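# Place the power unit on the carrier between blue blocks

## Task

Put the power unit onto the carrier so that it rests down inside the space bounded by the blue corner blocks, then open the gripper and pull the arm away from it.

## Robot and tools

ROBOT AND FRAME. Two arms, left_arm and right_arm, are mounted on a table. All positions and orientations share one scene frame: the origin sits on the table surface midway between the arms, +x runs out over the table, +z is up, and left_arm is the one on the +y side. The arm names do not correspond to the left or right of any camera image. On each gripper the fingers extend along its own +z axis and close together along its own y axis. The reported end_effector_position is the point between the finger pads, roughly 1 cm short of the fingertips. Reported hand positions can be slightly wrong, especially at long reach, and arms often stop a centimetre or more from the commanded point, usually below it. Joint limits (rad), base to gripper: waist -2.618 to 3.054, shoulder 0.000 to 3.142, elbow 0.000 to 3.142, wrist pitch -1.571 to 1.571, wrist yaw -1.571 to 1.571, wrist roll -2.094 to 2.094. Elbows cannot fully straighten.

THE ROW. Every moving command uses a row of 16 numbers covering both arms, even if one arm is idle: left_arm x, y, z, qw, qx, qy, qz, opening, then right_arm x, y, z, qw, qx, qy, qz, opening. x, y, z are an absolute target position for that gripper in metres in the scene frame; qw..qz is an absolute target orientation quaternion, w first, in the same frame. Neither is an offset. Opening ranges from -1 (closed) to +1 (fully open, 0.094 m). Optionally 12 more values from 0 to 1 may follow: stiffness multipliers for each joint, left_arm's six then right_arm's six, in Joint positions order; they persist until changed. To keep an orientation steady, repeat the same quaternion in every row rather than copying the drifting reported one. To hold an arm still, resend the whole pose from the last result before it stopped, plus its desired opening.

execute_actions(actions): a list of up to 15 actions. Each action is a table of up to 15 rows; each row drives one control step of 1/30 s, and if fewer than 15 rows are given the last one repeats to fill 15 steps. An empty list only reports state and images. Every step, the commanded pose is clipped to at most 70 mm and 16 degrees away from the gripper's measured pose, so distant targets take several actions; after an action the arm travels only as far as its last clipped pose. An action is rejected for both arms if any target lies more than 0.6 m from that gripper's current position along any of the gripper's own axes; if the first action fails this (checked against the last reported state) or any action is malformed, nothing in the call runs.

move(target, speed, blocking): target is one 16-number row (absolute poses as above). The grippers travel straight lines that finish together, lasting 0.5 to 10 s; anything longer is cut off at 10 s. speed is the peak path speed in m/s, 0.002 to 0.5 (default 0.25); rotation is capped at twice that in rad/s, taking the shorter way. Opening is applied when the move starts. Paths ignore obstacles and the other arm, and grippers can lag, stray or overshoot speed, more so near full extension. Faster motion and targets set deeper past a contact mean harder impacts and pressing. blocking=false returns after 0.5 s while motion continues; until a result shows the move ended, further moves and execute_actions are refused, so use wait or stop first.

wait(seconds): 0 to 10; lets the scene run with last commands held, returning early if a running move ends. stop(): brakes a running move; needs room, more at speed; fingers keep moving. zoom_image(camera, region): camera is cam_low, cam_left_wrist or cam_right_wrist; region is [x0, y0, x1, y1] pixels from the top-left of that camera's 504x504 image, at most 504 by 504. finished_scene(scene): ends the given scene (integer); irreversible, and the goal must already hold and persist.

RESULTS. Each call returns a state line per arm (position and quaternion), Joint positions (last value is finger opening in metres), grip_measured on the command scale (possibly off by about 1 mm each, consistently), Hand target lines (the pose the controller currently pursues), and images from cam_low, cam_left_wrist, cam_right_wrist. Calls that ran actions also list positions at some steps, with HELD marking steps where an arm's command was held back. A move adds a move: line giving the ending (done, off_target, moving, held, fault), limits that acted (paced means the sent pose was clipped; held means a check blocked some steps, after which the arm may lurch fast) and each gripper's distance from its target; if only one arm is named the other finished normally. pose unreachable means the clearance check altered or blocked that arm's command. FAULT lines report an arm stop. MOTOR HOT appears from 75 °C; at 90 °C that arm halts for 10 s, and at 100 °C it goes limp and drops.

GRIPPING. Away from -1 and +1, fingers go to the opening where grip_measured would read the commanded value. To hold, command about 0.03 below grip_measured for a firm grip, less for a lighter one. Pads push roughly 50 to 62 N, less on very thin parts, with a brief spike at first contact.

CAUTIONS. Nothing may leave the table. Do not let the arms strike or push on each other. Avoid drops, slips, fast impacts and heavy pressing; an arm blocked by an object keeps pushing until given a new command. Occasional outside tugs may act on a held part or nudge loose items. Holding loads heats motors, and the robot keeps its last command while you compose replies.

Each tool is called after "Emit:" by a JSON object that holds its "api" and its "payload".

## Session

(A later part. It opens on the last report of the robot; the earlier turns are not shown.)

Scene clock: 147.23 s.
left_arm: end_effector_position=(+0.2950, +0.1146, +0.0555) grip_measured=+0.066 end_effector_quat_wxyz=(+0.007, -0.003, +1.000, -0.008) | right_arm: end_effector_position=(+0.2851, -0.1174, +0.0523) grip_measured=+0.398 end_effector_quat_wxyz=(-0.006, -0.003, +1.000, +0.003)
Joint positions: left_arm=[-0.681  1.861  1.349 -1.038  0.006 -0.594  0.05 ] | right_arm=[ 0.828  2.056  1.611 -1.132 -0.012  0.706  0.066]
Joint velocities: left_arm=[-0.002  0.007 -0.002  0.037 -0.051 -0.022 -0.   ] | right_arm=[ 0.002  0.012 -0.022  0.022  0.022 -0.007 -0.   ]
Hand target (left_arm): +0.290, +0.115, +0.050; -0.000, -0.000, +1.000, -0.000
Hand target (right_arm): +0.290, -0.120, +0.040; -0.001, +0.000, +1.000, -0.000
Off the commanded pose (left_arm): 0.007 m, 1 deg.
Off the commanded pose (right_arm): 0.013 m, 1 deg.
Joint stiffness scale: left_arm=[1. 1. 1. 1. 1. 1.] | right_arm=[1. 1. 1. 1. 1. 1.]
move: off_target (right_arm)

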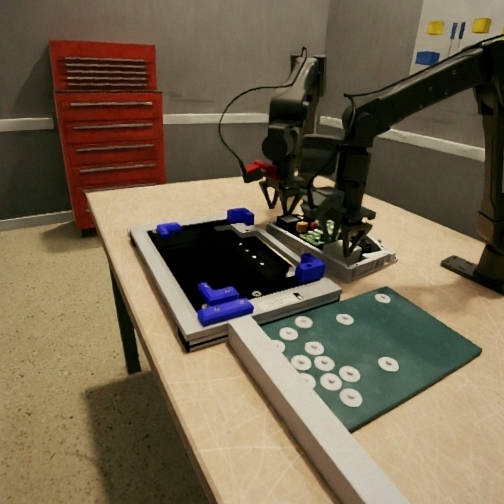

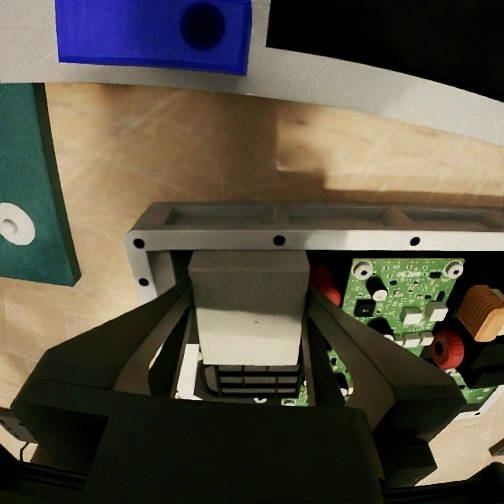

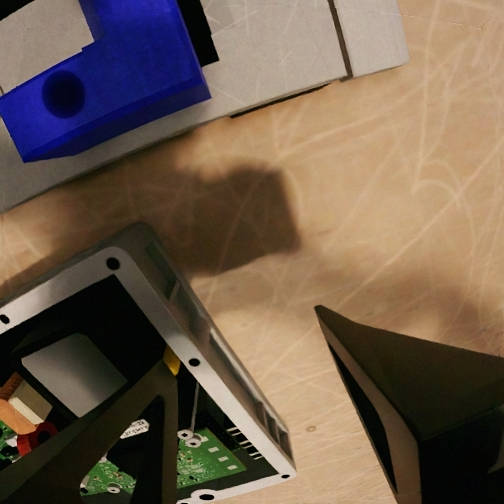

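Got lower. Close the right; the wall is near the inner finger, so shift +y.

Emit:
{"api": "move", "payload": {"target": [0.29,0.115,0.05,0,0,1,0,0.0,0.29,-0.105,0.042,0,0,1,0,-0.9], "speed": 0.03}}

Emit:
{"api": "move", "payload": {"target": [0.29,0.115,0.14,0,0,1,0,0.0,0.29,-0.105,0.135,0,0,1,0,-0.9], "speed": 0.06}}

Scene clock: 152.17 s.
left_arm: end_effector_position=(+0.2950, +0.1146, +0.0555) grip_measured=+0.066 end_effector_quat_wxyz=(+0.007, -0.003, +1.000, -0.008) | right_arm: end_effector_position=(+0.2863, -0.1093, +0.0437) grip_measured=-0.898 end_effector_quat_wxyz=(-0.008, +0.001, +1.000, +0.004)
Joint positions: left_arm=[-0.681  1.861  1.349 -1.038  0.006 -0.594  0.05 ] | right_arm=[ 0.84   2.089  1.626 -1.115 -0.017  0.724  0.005]
Joint velocities: left_arm=[ 0.007 -0.002 -0.012  0.022  0.081 -0.037 -0.   ] | right_arm=[ 0.012 -0.012 -0.002 -0.022 -0.066 -0.022 -0.001]
Hand target (left_arm): +0.290, +0.115, +0.050; -0.000, -0.000, +1.000, -0.000
Hand target (right_arm): +0.290, -0.105, +0.042; -0.000, -0.000, +1.000, +0.000
Off the commanded pose (left_arm): 0.007 m, 1 deg.
Off the commanded pose (right_arm): 0.006 m, 1 deg.
Joint stiffness scale: left_arm=[1. 1. 1. 1. 1. 1.] | right_arm=[1. 1. 1. 1. 1. 1.]
move: done

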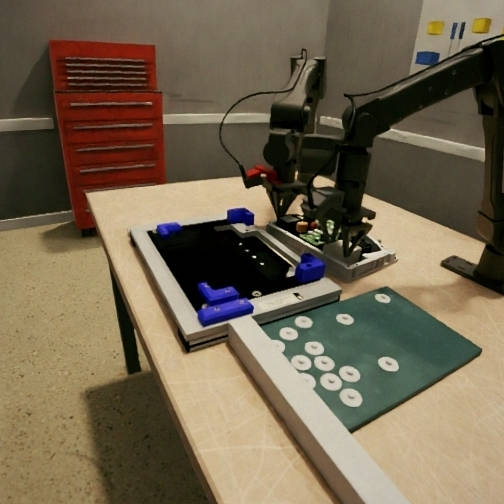

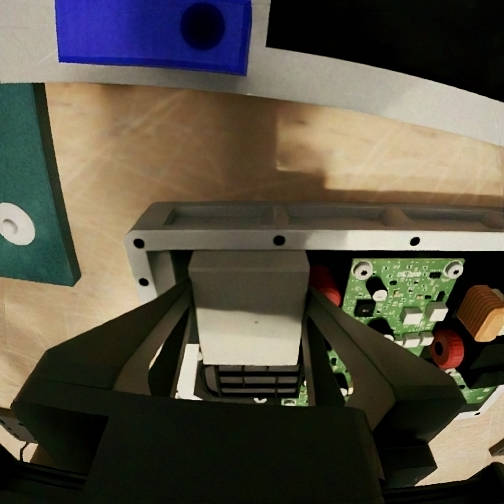

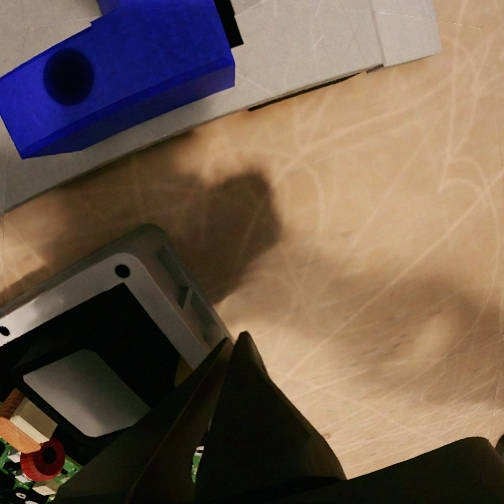

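Scene clock: 154.20 s.
left_arm: end_effector_position=(+0.2861, +0.1259, +0.1077) grip_measured=+0.057 end_effector_quat_wxyz=(-0.023, -0.011, +0.999, +0.027) | right_arm: end_effector_position=(+0.2908, -0.1054, +0.1306) grip_measured=-0.898 end_effector_quat_wxyz=(-0.006, +0.001, +1.000, +0.006)
Joint positions: left_arm=[-0.681  1.861  1.557 -1.336 -0.019 -0.612  0.05 ] | right_arm=[ 0.84   2.089  1.973 -1.456 -0.017  0.725  0.005]
Joint velocities: left_arm=[-0.007 -0.002 -0.002 -0.051 -0.037 -0.066 -0.001] | right_arm=[-0.002 -0.002 -0.007 -0.007 -0.037 -0.022 -0.001]
Hand target (left_arm): +0.288, +0.117, +0.139; +0.001, +0.000, +1.000, -0.000
Hand target (right_arm): +0.290, -0.105, +0.135; +0.000, -0.000, +1.000, +0.000
Off the commanded pose (left_arm): 0.034 m, 4 deg.
Off the commanded pose (right_arm): 0.004 m, 1 deg.
Joint stiffness scale: left_arm=[1. 1. 1. 1. 1. 1.] | right_arm=[1. 1. 1. 1. 1. 1.]
move: off_target (left_arm)

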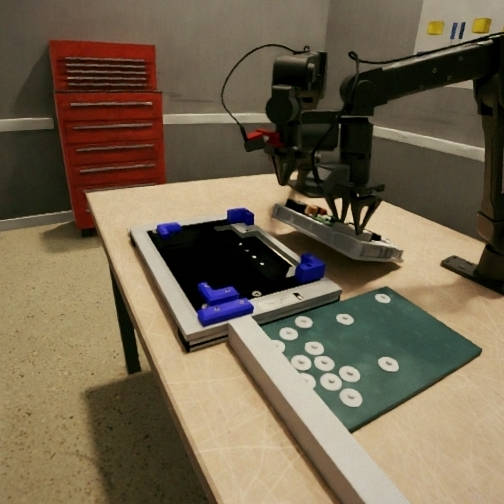

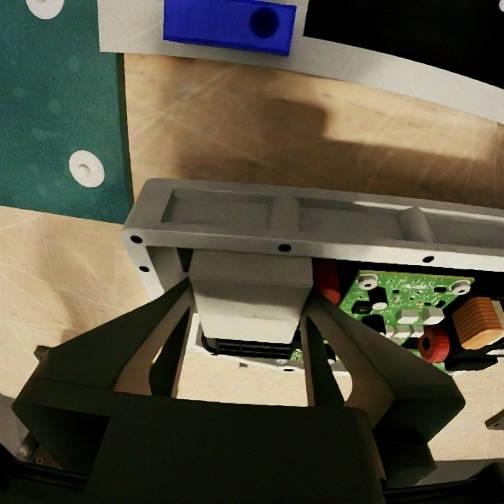

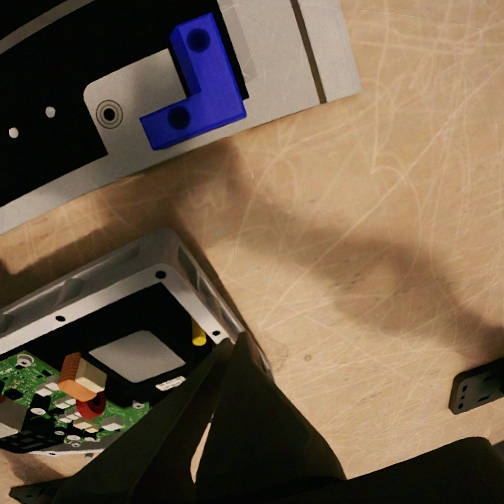

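Emit:
{"api": "move", "payload": {"target": [0.292,0.115,0.056,0,0,1,0,0.0,0.27,-0.085,0.09,0,0,1,0,0.4], "speed": 0.05}}

Emit:
{"api": "move", "payload": {"target": [0.292,0.115,0.056,0,0,1,0,0.35,0.27,-0.085,0.07,0,0,1,0,0.4], "speed": 0.05}}

Emit:
{"api": "move", "payload": {"target": [0.268,0.113,0.05,0,0,1,0,0.35,0.27,-0.085,0.04,0,0,1,0,0.4], "speed": 0.04}}

Scene clock: 169.60 s.
left_arm: end_effector_position=(+0.2927, +0.1169, +0.0566) grip_measured=+0.051 end_effector_quat_wxyz=(-0.013, -0.013, +1.000, +0.001) | right_arm: end_effector_position=(+0.2715, -0.0843, +0.0896) grip_measured=+0.398 end_effector_quat_wxyz=(-0.008, +0.001, +1.000, +0.004)
Joint positions: left_arm=[-0.675  1.888  1.39  -1.095  0.014 -0.609  0.049] | right_arm=[ 0.911  2.089  1.809 -1.296 -0.017  0.795  0.066]
Joint velocities: left_arm=[-0.012  0.017  0.002  0.037 -0.037 -0.022 -0.   ] | right_arm=[-0.002 -0.012 -0.007  0.007  0.007  0.066 -0.001]
Hand target (left_arm): +0.293, +0.114, +0.056; -0.001, +0.000, +1.000, -0.000
Hand target (right_arm): +0.270, -0.085, +0.090; -0.001, -0.000, +1.000, -0.000
Off the commanded pose (left_arm): 0.002 m, 2 deg.
Off the commanded pose (right_arm): 0.002 m, 1 deg.
Joint stiffness scale: left_arm=[1. 1. 1. 1. 1. 1.] | right_arm=[1. 1. 1. 1. 1. 1.]
move: done

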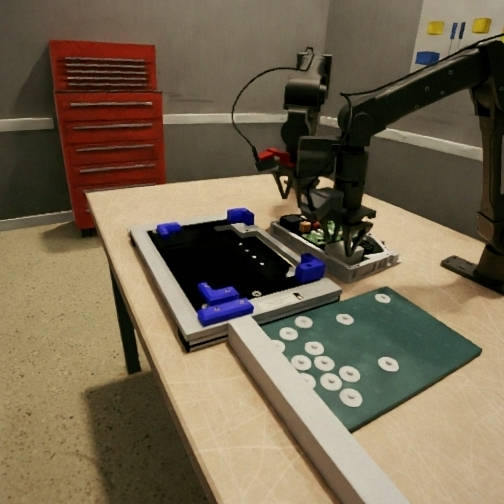

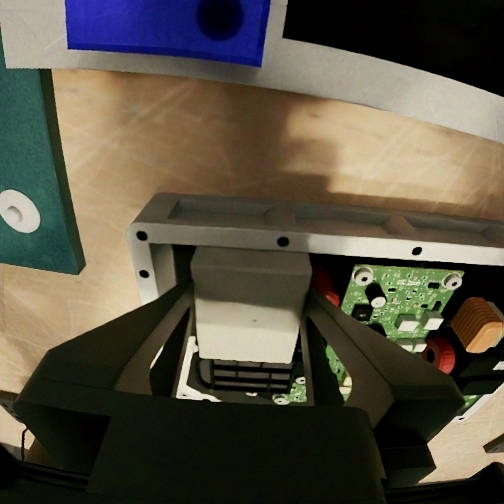

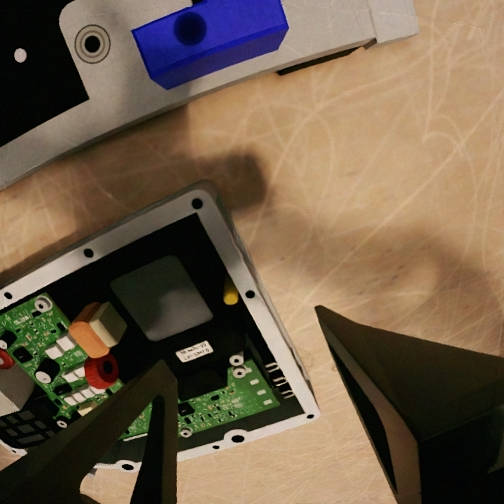

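Scene clock: 170.50 s.
left_arm: end_effector_position=(+0.2949, +0.1155, +0.0559) grip_measured=+0.349 end_effector_quat_wxyz=(-0.009, -0.010, +1.000, -0.002) | right_arm: end_effector_position=(+0.2715, -0.0843, +0.0713) grip_measured=+0.398 end_effector_quat_wxyz=(-0.006, +0.001, +1.000, +0.006)
Joint positions: left_arm=[-0.675  1.888  1.387 -1.081  0.014 -0.603  0.063] | right_arm=[ 0.911  2.089  1.737 -1.218 -0.017  0.796  0.066]
Joint velocities: left_arm=[ 0.007 -0.002  0.007 -0.007  0.007 -0.022  0.001] | right_arm=[-0.002 -0.032  0.002 -0.051  0.066  0.022  0.   ]
Hand target (left_arm): +0.292, +0.115, +0.056; -0.000, -0.000, +1.000, +0.000
Hand target (right_arm): +0.270, -0.085, +0.070; -0.000, -0.000, +1.000, -0.000
Off the commanded pose (left_arm): 0.003 m, 2 deg.
Off the commanded pose (right_arm): 0.002 m, 1 deg.
Joint stiffness scale: left_arm=[1. 1. 1. 1. 1. 1.] | right_arm=[1. 1. 1. 1. 1. 1.]
move: done

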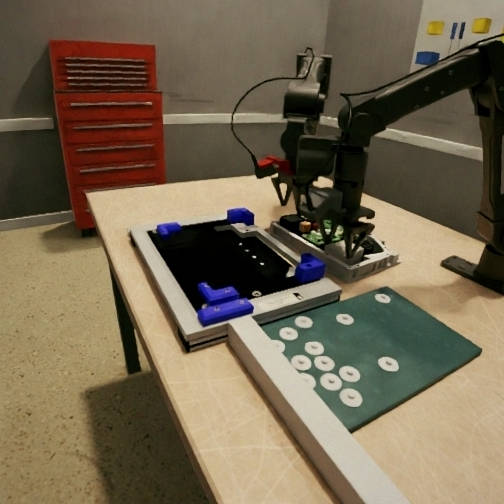

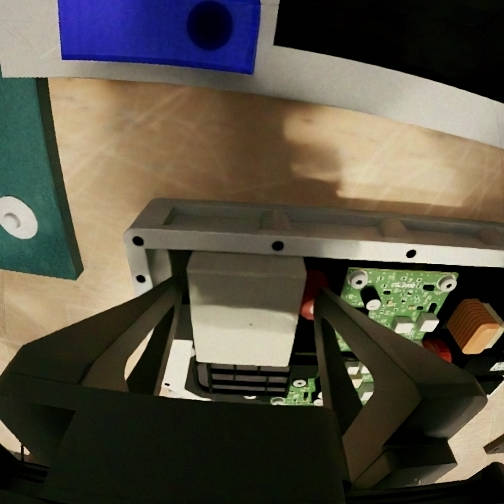

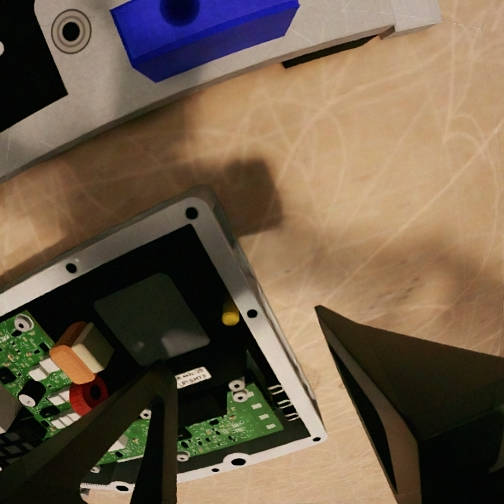

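Scene clock: 171.53 s.
left_arm: end_effector_position=(+0.2836, +0.1107, +0.0551) grip_measured=+0.349 end_effector_quat_wxyz=(+0.016, -0.007, +1.000, -0.010) | right_arm: end_effector_position=(+0.2725, -0.0834, +0.0632) grip_measured=+0.398 end_effector_quat_wxyz=(+0.005, +0.001, +1.000, +0.017)
Joint positions: left_arm=[-0.715  1.821  1.296 -1.008 -0.003 -0.637  0.063] | right_arm=[ 0.911  2.069  1.673 -1.144 -0.016  0.796  0.066]
Joint velocities: left_arm=[-0.002 -0.007 -0.017  0.022  0.022 -0.022 -0.   ] | right_arm=[ 0.002 -0.012  0.002  0.037 -0.081  0.007 -0.001]
Hand target (left_arm): +0.268, +0.113, +0.050; -0.000, -0.000, +1.000, +0.000
Hand target (right_arm): +0.269, -0.086, +0.041; -0.000, -0.000, +1.000, -0.000
Off the commanded pose (left_arm): 0.017 m, 2 deg.
Off the commanded pose (right_arm): 0.023 m, 2 deg.
Joint stiffness scale: left_arm=[1. 1. 1. 1. 1. 1.] | right_arm=[1. 1. 1. 1. 1. 1.]
move: off_target (left_arm, right_arm)

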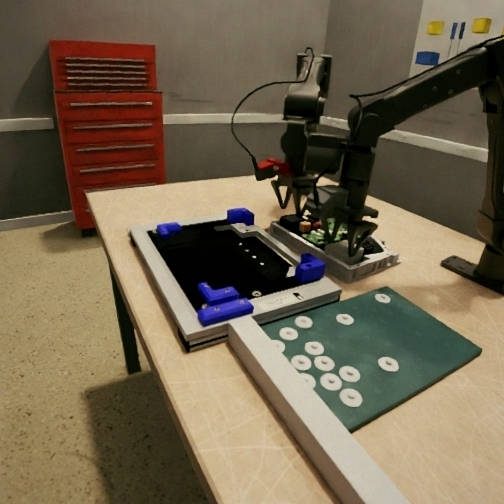

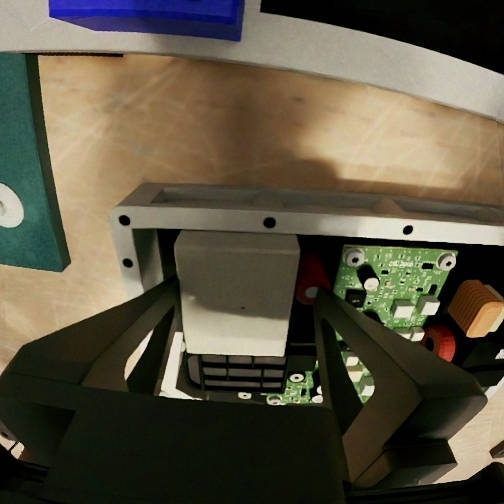

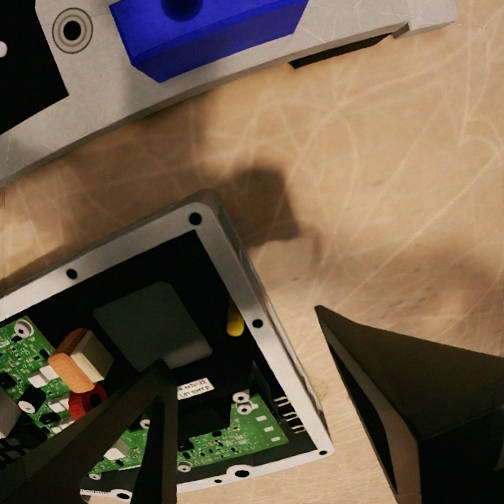

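Emit:
{"api": "move", "payload": {"target": [0.284,0.112,0.052,0,0,1,0,0.0,0.26,-0.097,0.08,0,0,1,0,-0.3], "speed": 0.05}}

Emit:
{"api": "move", "payload": {"target": [0.284,0.112,0.052,0,0,1,0,0.0,0.26,-0.097,0.04,0,0,1,0,-0.3], "speed": 0.04}}

Scene clock: 179.97 s.
left_arm: end_effector_position=(+0.2834, +0.1154, +0.0555) grip_measured=+0.048 end_effector_quat_wxyz=(+0.011, -0.011, +1.000, +0.001) | right_arm: end_effector_position=(+0.2634, -0.0923, +0.0769) grip_measured=-0.298 end_effector_quat_wxyz=(-0.003, +0.001, +1.000, +0.010)
Joint positions: left_arm=[-0.71   1.828  1.307 -1.032 -0.014 -0.64   0.049] | right_arm=[ 0.911  2.031  1.673 -1.202 -0.017  0.796  0.033]
Joint velocities: left_arm=[ 0.002 -0.002 -0.022 -0.051  0.022 -0.007 -0.001] | right_arm=[ 0.002  0.002  0.002 -0.007 -0.007  0.095 -0.001]
Hand target (left_arm): +0.284, +0.112, +0.052; +0.000, -0.000, +1.000, -0.000
Hand target (right_arm): +0.260, -0.097, +0.080; -0.000, +0.000, +1.000, +0.000
Off the commanded pose (left_arm): 0.005 m, 2 deg.
Off the commanded pose (right_arm): 0.007 m, 1 deg.
Joint stiffness scale: left_arm=[1. 1. 1. 1. 1. 1.] | right_arm=[1. 1. 1. 1. 1. 1.]
move: done

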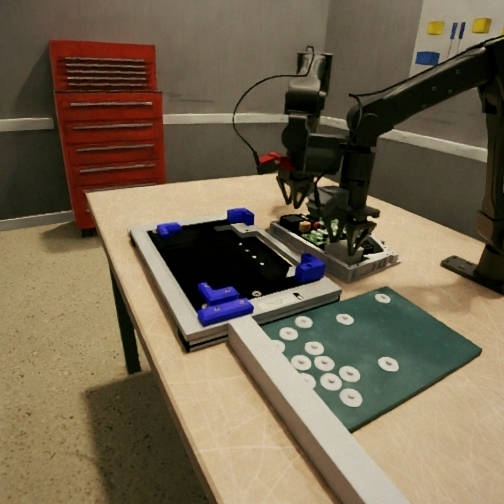

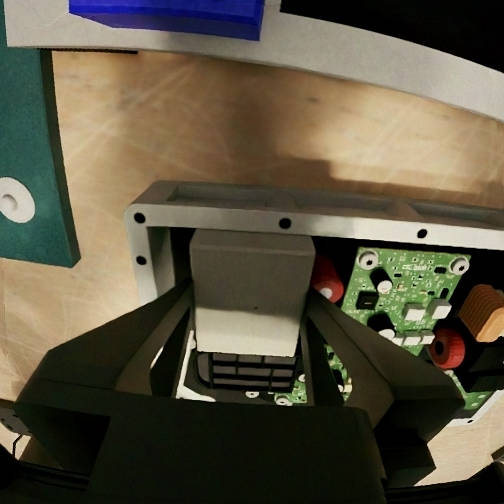

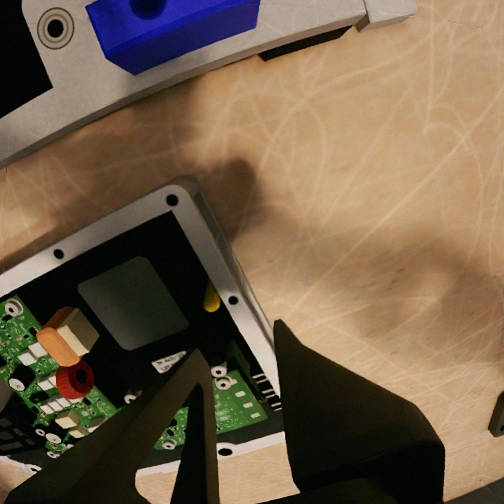

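Scene clock: 181.13 s.
left_arm: end_effector_position=(+0.2834, +0.1154, +0.0555) grip_measured=+0.048 end_effector_quat_wxyz=(+0.011, -0.012, +1.000, +0.001) | right_arm: end_effector_position=(+0.2613, -0.0946, +0.0602) grip_measured=-0.299 end_effector_quat_wxyz=(+0.002, +0.001, +1.000, +0.015)
Joint positions: left_arm=[-0.71   1.828  1.307 -1.032 -0.014 -0.64   0.049] | right_arm=[ 0.911  2.015  1.582 -1.113 -0.017  0.796  0.033]
Joint velocities: left_arm=[-0.002 -0.007 -0.002  0.007  0.007  0.007  0.001] | right_arm=[ 0.007 -0.002  0.002 -0.051  0.022  0.066  0.   ]
Hand target (left_arm): +0.284, +0.112, +0.052; +0.000, -0.000, +1.000, -0.000
Hand target (right_arm): +0.259, -0.098, +0.041; -0.001, -0.000, +1.000, -0.001
Off the commanded pose (left_arm): 0.005 m, 2 deg.
Off the commanded pose (right_arm): 0.020 m, 2 deg.
Joint stiffness scale: left_arm=[1. 1. 1. 1. 1. 1.] | right_arm=[1. 1. 1. 1. 1. 1.]
move: off_target (right_arm)

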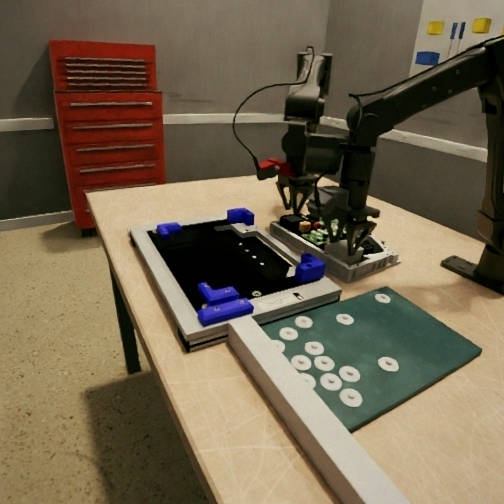

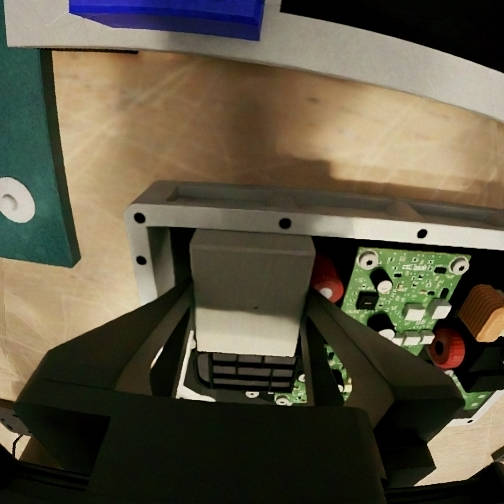

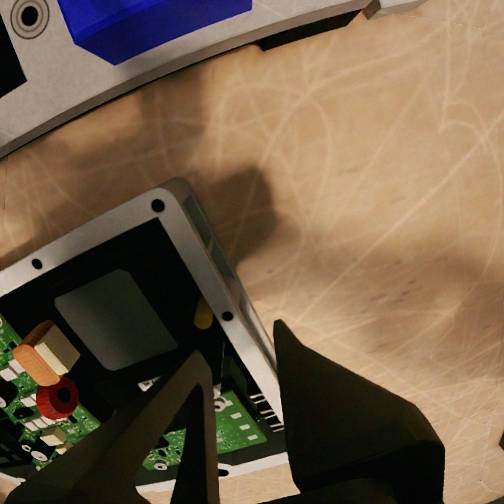

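Emit:
{"api": "move", "payload": {"target": [0.284,0.112,0.052,0,0,1,0,0.0,0.26,-0.108,0.075,0,0,1,0,-0.3], "speed": 0.05}}

Emit:
{"api": "move", "payload": {"target": [0.284,0.112,0.052,0,0,1,0,0.0,0.26,-0.108,0.04,0,0,1,0,-0.3], "speed": 0.04}}

Scene clock: 187.70 s.
left_arm: end_effector_position=(+0.2834, +0.1154, +0.0555) grip_measured=+0.048 end_effector_quat_wxyz=(+0.011, -0.012, +1.000, +0.001) | right_arm: end_effector_position=(+0.2522, -0.1038, +0.0642) grip_measured=-0.299 end_effector_quat_wxyz=(-0.013, -0.003, +1.000, -0.001)
Joint positions: left_arm=[-0.71   1.828  1.307 -1.032 -0.014 -0.64   0.049] | right_arm=[ 0.911  2.005  1.583 -1.169 -0.017  0.787  0.033]
Joint velocities: left_arm=[-0.007 -0.007 -0.007 -0.051 -0.022 -0.051  0.001] | right_arm=[-0.007  0.007 -0.002 -0.037  0.022 -0.007 -0.   ]
Hand target (left_arm): +0.284, +0.112, +0.052; +0.000, -0.000, +1.000, -0.000
Hand target (right_arm): +0.260, -0.108, +0.075; +0.000, +0.000, +1.000, +0.000
Off the commanded pose (left_arm): 0.005 m, 2 deg.
Off the commanded pose (right_arm): 0.014 m, 2 deg.
Joint stiffness scale: left_arm=[1. 1. 1. 1. 1. 1.] | right_arm=[1. 1. 1. 1. 1. 1.]
move: off_target (right_arm)

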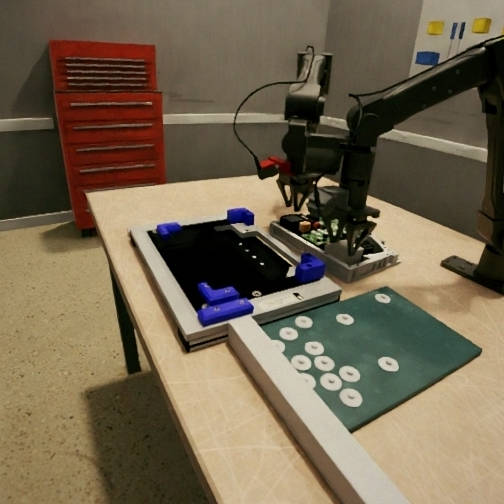

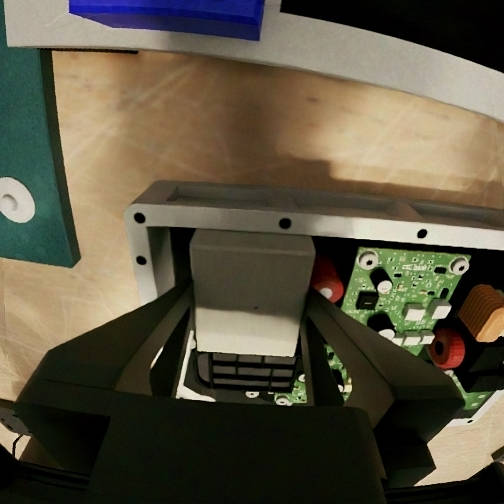

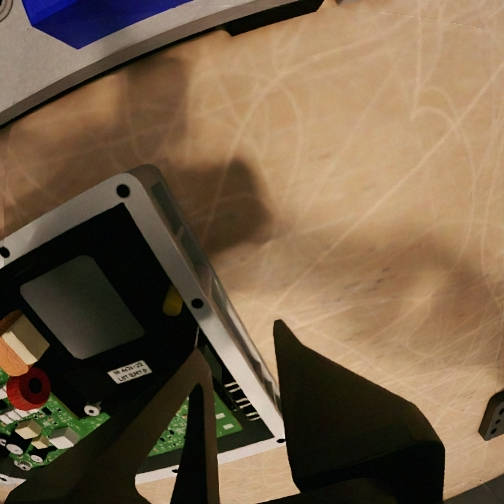

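Scene clock: 188.77 s.
left_arm: end_effector_position=(+0.2834, +0.1154, +0.0555) grip_measured=+0.048 end_effector_quat_wxyz=(+0.011, -0.012, +1.000, +0.001) | right_arm: end_effector_position=(+0.2560, -0.1001, +0.0471) grip_measured=-0.299 end_effector_quat_wxyz=(-0.000, -0.004, +1.000, +0.012)
Joint positions: left_arm=[-0.71   1.828  1.307 -1.032 -0.014 -0.64   0.049] | right_arm=[ 0.911  2.005  1.514 -1.063 -0.017  0.786  0.033]
Joint velocities: left_arm=[ 0.002  0.007 -0.017 -0.007  0.022  0.037 -0.001] | right_arm=[-0.002 -0.012 -0.022  0.022  0.007  0.037  0.001]
Hand target (left_arm): +0.284, +0.112, +0.052; +0.000, -0.000, +1.000, -0.000
Hand target (right_arm): +0.260, -0.108, +0.040; -0.000, -0.000, +1.000, -0.000
Off the commanded pose (left_arm): 0.005 m, 2 deg.
Off the commanded pose (right_arm): 0.011 m, 1 deg.
Joint stiffness scale: left_arm=[1. 1. 1. 1. 1. 1.] | right_arm=[1. 1. 1. 1. 1. 1.]
move: off_target (right_arm)

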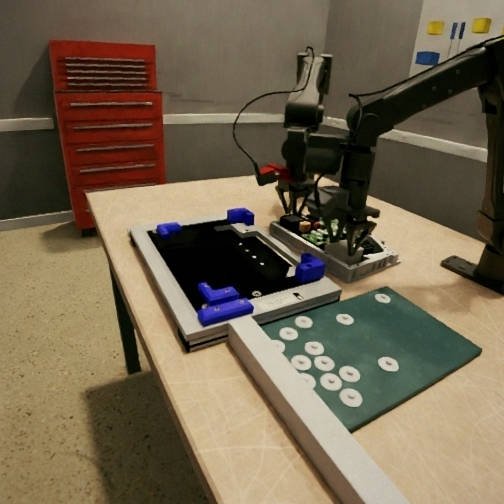

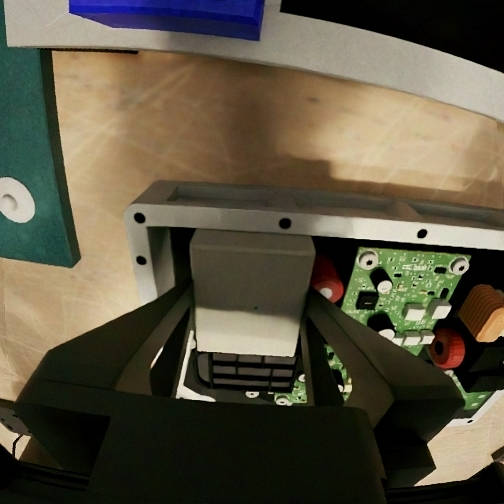

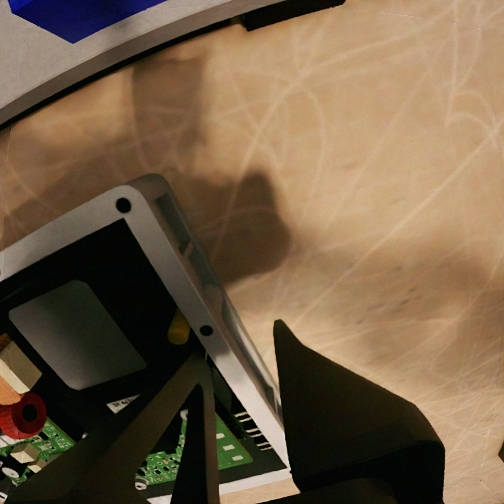

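In. Close and lift.

Emit:
{"api": "move", "payload": {"target": [0.284,0.112,0.052,0,0,1,0,0.0,0.257,-0.097,0.045,0,0,1,0,-0.95], "speed": 0.03}}

Emit:
{"api": "move", "payload": {"target": [0.284,0.114,0.14,0,0,1,0,0.0,0.257,-0.097,0.128,0,0,1,0,-0.95], "speed": 0.05}}

Scene clock: 194.23 s.
left_arm: end_effector_position=(+0.2834, +0.1154, +0.0555) grip_measured=+0.048 end_effector_quat_wxyz=(+0.011, -0.012, +1.000, +0.001) | right_arm: end_effector_position=(+0.2578, -0.0982, +0.0469) grip_measured=-0.948 end_effector_quat_wxyz=(-0.000, +0.002, +1.000, +0.011)
Joint positions: left_arm=[-0.71   1.828  1.307 -1.032 -0.014 -0.64   0.049] | right_arm=[ 0.911  2.015  1.528 -1.068 -0.017  0.797  0.002]
Joint velocities: left_arm=[ 0.007  0.002 -0.012 -0.066 -0.007 -0.037 -0.001] | right_arm=[ 0.012 -0.012 -0.007 -0.007 -0.037  0.051 -0.   ]
Hand target (left_arm): +0.284, +0.112, +0.052; +0.000, -0.000, +1.000, -0.000
Hand target (right_arm): +0.257, -0.097, +0.045; +0.000, +0.000, +1.000, +0.000
Off the commanded pose (left_arm): 0.005 m, 2 deg.
Off the commanded pose (right_arm): 0.002 m, 1 deg.
Joint stiffness scale: left_arm=[1. 1. 1. 1. 1. 1.] | right_arm=[1. 1. 1. 1. 1. 1.]
move: done

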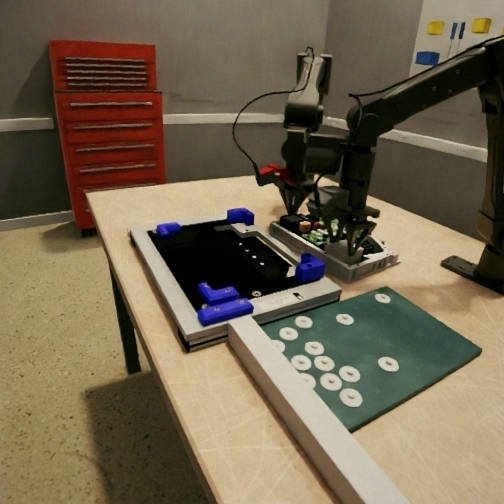

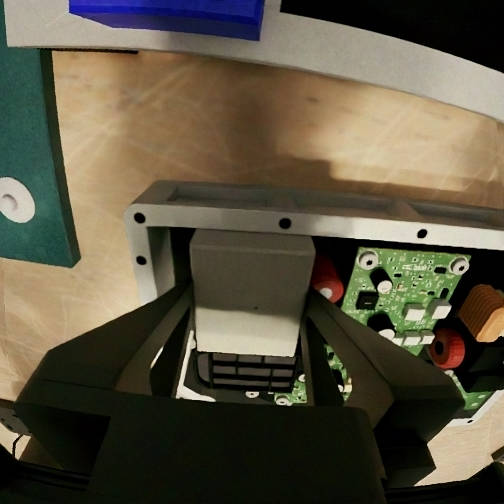

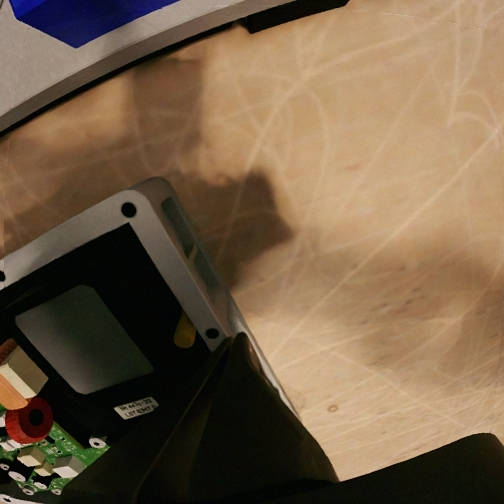

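Scene clock: 196.40 s.
left_arm: end_effector_position=(+0.2794, +0.1220, +0.1094) grip_measured=+0.048 end_effector_quat_wxyz=(-0.015, -0.004, +0.999, +0.030) | right_arm: end_effector_position=(+0.2580, -0.0981, +0.1193) grip_measured=-0.948 end_effector_quat_wxyz=(-0.011, +0.003, +1.000, +0.001)
Joint positions: left_arm=[-0.709  1.838  1.535 -1.327 -0.03  -0.624  0.049] | right_arm=[ 0.911  2.015  1.818 -1.387 -0.017  0.799  0.002]
Joint velocities: left_arm=[ 0.007 -0.002  0.002 -0.051 -0.022 -0.007 -0.   ] | right_arm=[-0.007  0.012  0.007 -0.051 -0.081 -0.007  0.   ]
Hand target (left_arm): +0.282, +0.116, +0.139; +0.001, +0.000, +1.000, -0.000
Hand target (right_arm): +0.257, -0.097, +0.128; -0.000, +0.000, +1.000, +0.000
Off the commanded pose (left_arm): 0.032 m, 4 deg.
Off the commanded pose (right_arm): 0.009 m, 1 deg.
Joint stiffness scale: left_arm=[1. 1. 1. 1. 1. 1.] | right_arm=[1. 1. 1. 1. 1. 1.]
move: off_target (left_arm)

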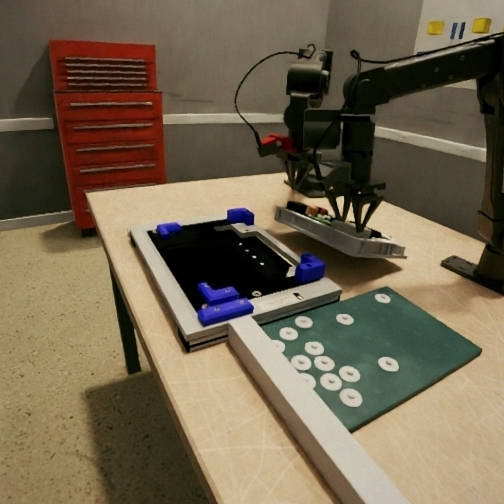

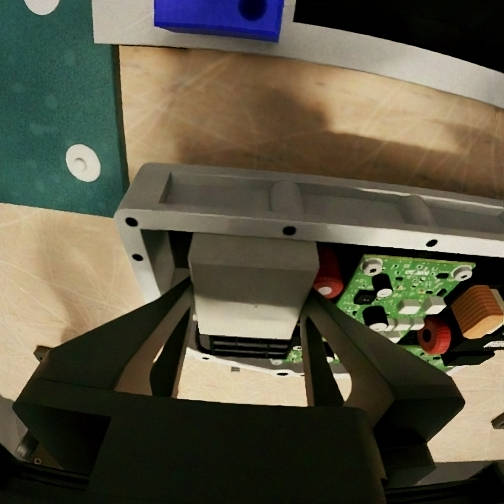

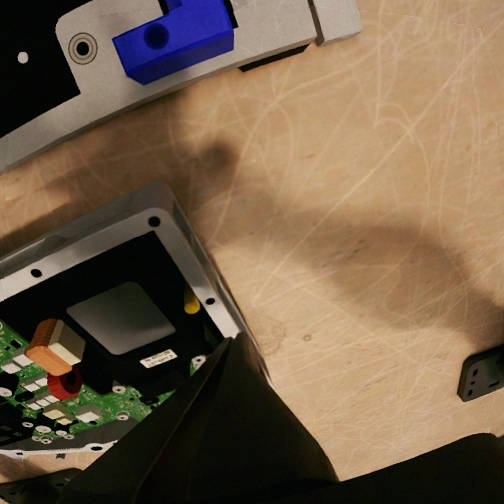

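Emit:
{"api": "move", "payload": {"target": [0.284,0.113,0.054,0,0,1,0,0.0,0.257,-0.077,0.085,0,0,1,0,-0.4], "speed": 0.05}}

Emit:
{"api": "move", "payload": {"target": [0.284,0.113,0.054,0,0,1,0,0.0,0.257,-0.077,0.04,0,0,1,0,-0.4], "speed": 0.04}}

Scene clock: 206.97 s.
left_arm: end_effector_position=(+0.2812, +0.1116, +0.0567) grip_measured=+0.048 end_effector_quat_wxyz=(-0.017, -0.003, +1.000, -0.003) | right_arm: end_effector_position=(+0.2592, -0.0761, +0.0942) grip_measured=-0.402 end_effector_quat_wxyz=(+0.001, +0.001, +1.000, +0.013)
Joint positions: left_arm=[-0.702  1.866  1.36  -1.089  0.024 -0.616  0.049] | right_arm=[ 0.947  2.051  1.771 -1.269 -0.017  0.832  0.028]
Joint velocities: left_arm=[-0.017 -0.002 -0.022 -0.037  0.007 -0.007 -0.   ] | right_arm=[ 0.002 -0.002 -0.017 -0.051 -0.022 -0.022 -0.   ]
Hand target (left_arm): +0.285, +0.112, +0.054; -0.001, +0.000, +1.000, +0.000
Hand target (right_arm): +0.257, -0.077, +0.085; -0.000, -0.000, +1.000, -0.000
Off the commanded pose (left_arm): 0.004 m, 2 deg.
Off the commanded pose (right_arm): 0.009 m, 2 deg.
Joint stiffness scale: left_arm=[1. 1. 1. 1. 1. 1.] | right_arm=[1. 1. 1. 1. 1. 1.]
move: done

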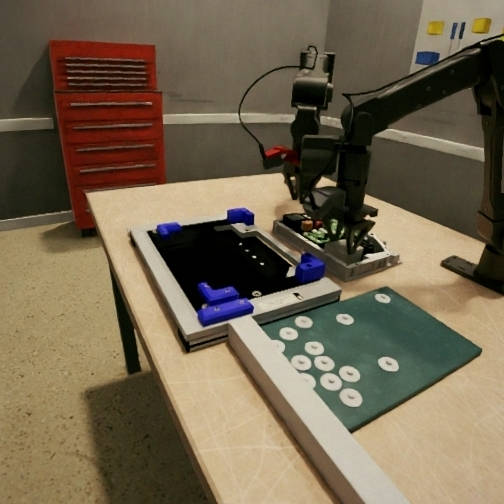

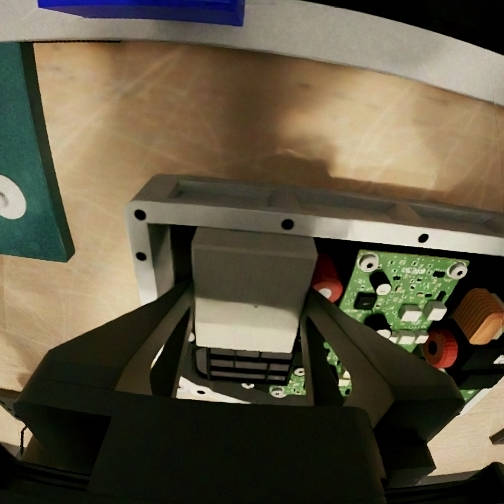

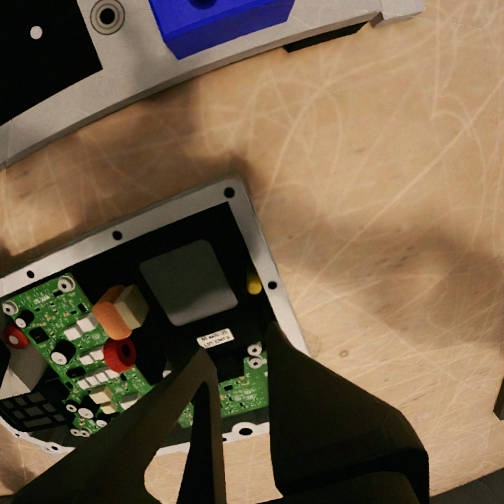

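Scene clock: 208.57 s.
left_arm: end_effector_position=(+0.2810, +0.1117, +0.0563) grip_measured=+0.048 end_effector_quat_wxyz=(-0.017, -0.003, +1.000, -0.004) | right_arm: end_effector_position=(+0.2601, -0.0754, +0.0632) grip_measured=-0.402 end_effector_quat_wxyz=(+0.005, +0.001, +1.000, +0.017)
Joint positions: left_arm=[-0.701  1.866  1.358 -1.088  0.026 -0.615  0.049] | right_arm=[ 0.947  2.058  1.657 -1.138 -0.016  0.833  0.028]
Joint velocities: left_arm=[-0.017  0.002 -0.022  0.037  0.022 -0.007  0.001] | right_arm=[-0.002 -0.037 -0.002  0.022  0.022  0.022  0.   ]
Hand target (left_arm): +0.284, +0.113, +0.054; -0.001, -0.000, +1.000, +0.000
Hand target (right_arm): +0.256, -0.078, +0.041; -0.000, +0.000, +1.000, -0.000
Off the commanded pose (left_arm): 0.004 m, 2 deg.
Off the commanded pose (right_arm): 0.023 m, 2 deg.
Joint stiffness scale: left_arm=[1. 1. 1. 1. 1. 1.] | right_arm=[1. 1. 1. 1. 1. 1.]
move: off_target (right_arm)

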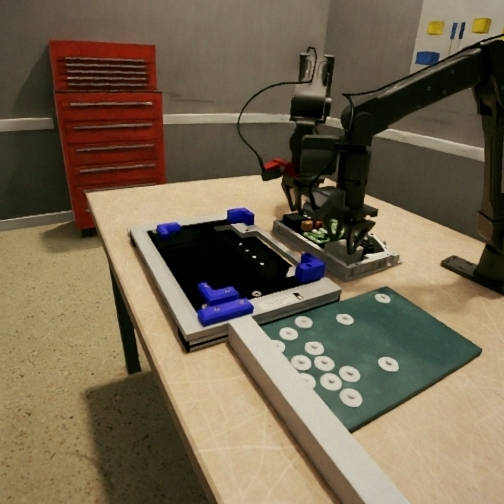

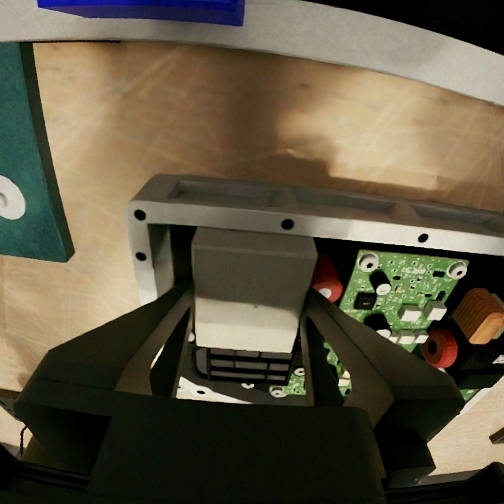

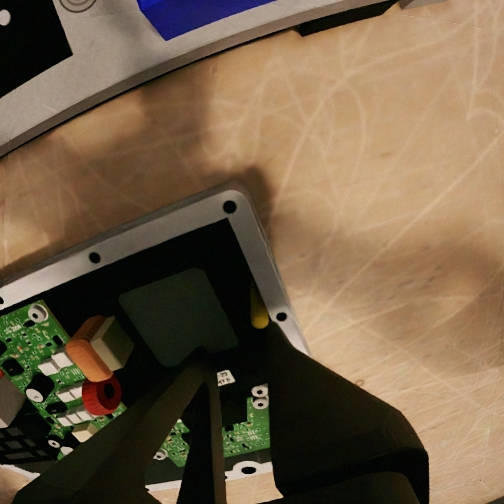

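Emit:
{"api": "move", "payload": {"target": [0.284,0.113,0.054,0,0,1,0,0.0,0.257,-0.086,0.08,0,0,1,0,-0.3], "speed": 0.05}}

Emit:
{"api": "move", "payload": {"target": [0.284,0.113,0.054,0,0,1,0,0.0,0.257,-0.086,0.04,0,0,1,0,-0.3], "speed": 0.04}}

Scene clock: 218.00 s.
left_arm: end_effector_position=(+0.2810, +0.1117, +0.0563) grip_measured=+0.048 end_effector_quat_wxyz=(-0.017, -0.003, +1.000, -0.004) | right_arm: end_effector_position=(+0.2521, -0.0841, +0.0698) grip_measured=-0.302 end_effector_quat_wxyz=(-0.012, +0.001, +1.000, -0.001)
Joint positions: left_arm=[-0.701  1.866  1.358 -1.088  0.026 -0.615  0.049] | right_arm=[ 0.947  2.055  1.68  -1.213 -0.016  0.832  0.033]
Joint velocities: left_arm=[ 0.012 -0.007  0.002 -0.095  0.022  0.037 -0.001] | right_arm=[-0.002  0.002 -0.012 -0.007 -0.007 -0.066  0.   ]
Hand target (left_arm): +0.284, +0.113, +0.054; -0.001, -0.000, +1.000, +0.000
Hand target (right_arm): +0.257, -0.086, +0.080; +0.000, +0.000, +1.000, +0.000
Off the commanded pose (left_arm): 0.004 m, 2 deg.
Off the commanded pose (right_arm): 0.011 m, 1 deg.
Joint stiffness scale: left_arm=[1. 1. 1. 1. 1. 1.] | right_arm=[1. 1. 1. 1. 1. 1.]
move: off_target (right_arm)

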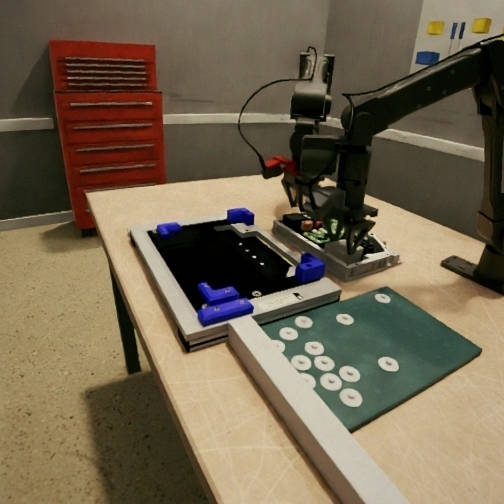

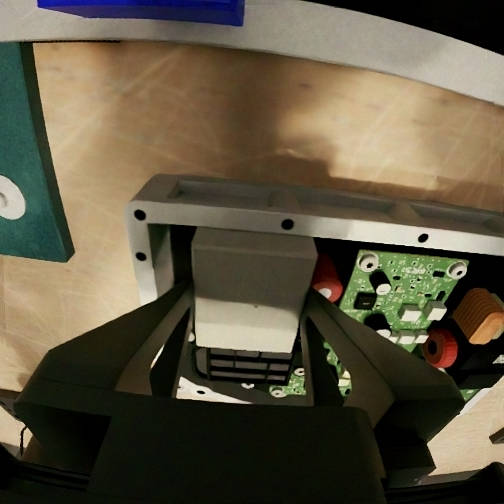

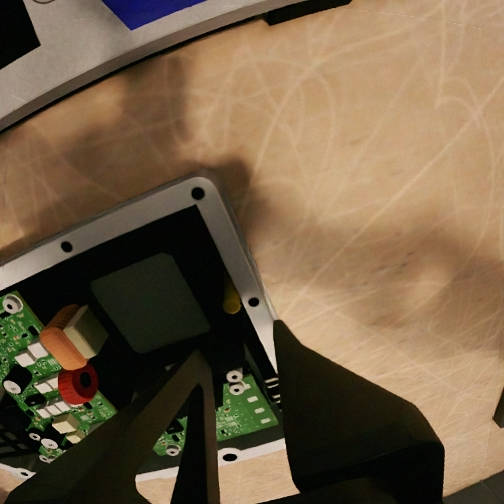

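Scene clock: 219.00 s.
left_arm: end_effector_position=(+0.2810, +0.1117, +0.0563) grip_measured=+0.048 end_effector_quat_wxyz=(-0.017, -0.003, +1.000, -0.004) | right_arm: end_effector_position=(+0.2536, -0.0825, +0.0632) grip_measured=-0.302 end_effector_quat_wxyz=(+0.001, +0.000, +1.000, +0.013)
Joint positions: left_arm=[-0.701  1.866  1.358 -1.088  0.026 -0.615  0.049] | right_arm=[ 0.947  2.03   1.616 -1.136 -0.016  0.83   0.033]
Joint velocities: left_arm=[-0.002 -0.002 -0.007 -0.037  0.007 -0.007 -0.002] | right_arm=[-0.002  0.002 -0.012 -0.095 -0.007 -0.022 -0.001]
Hand target (left_arm): +0.284, +0.113, +0.054; -0.001, -0.000, +1.000, +0.000
Hand target (right_arm): +0.256, -0.087, +0.041; -0.001, -0.000, +1.000, -0.001
Off the commanded pose (left_arm): 0.004 m, 2 deg.
Off the commanded pose (right_arm): 0.024 m, 1 deg.
Joint stiffness scale: left_arm=[1. 1. 1. 1. 1. 1.] | right_arm=[1. 1. 1. 1. 1. 1.]
move: off_target (right_arm)

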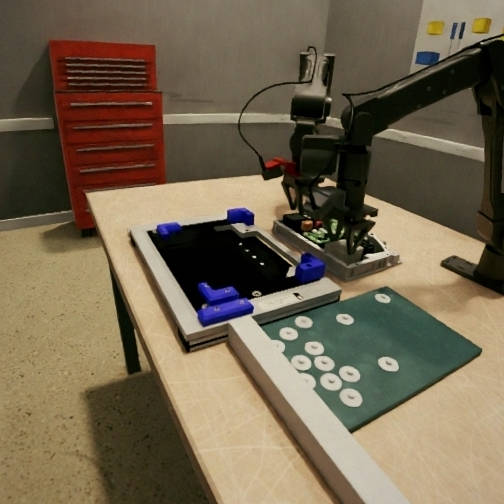

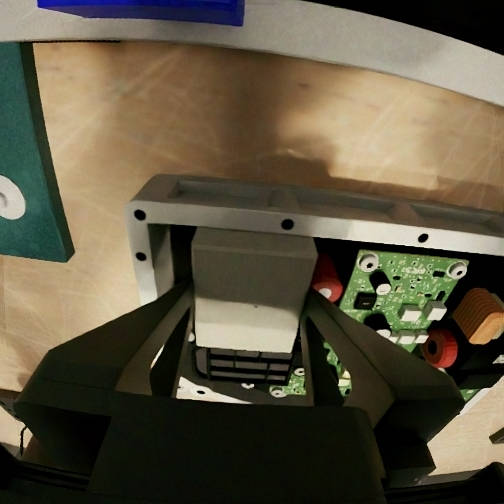

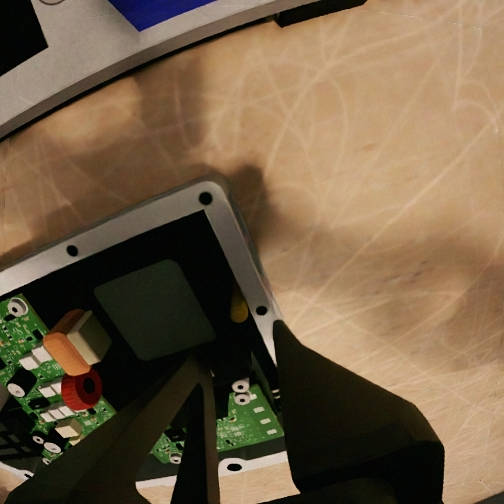

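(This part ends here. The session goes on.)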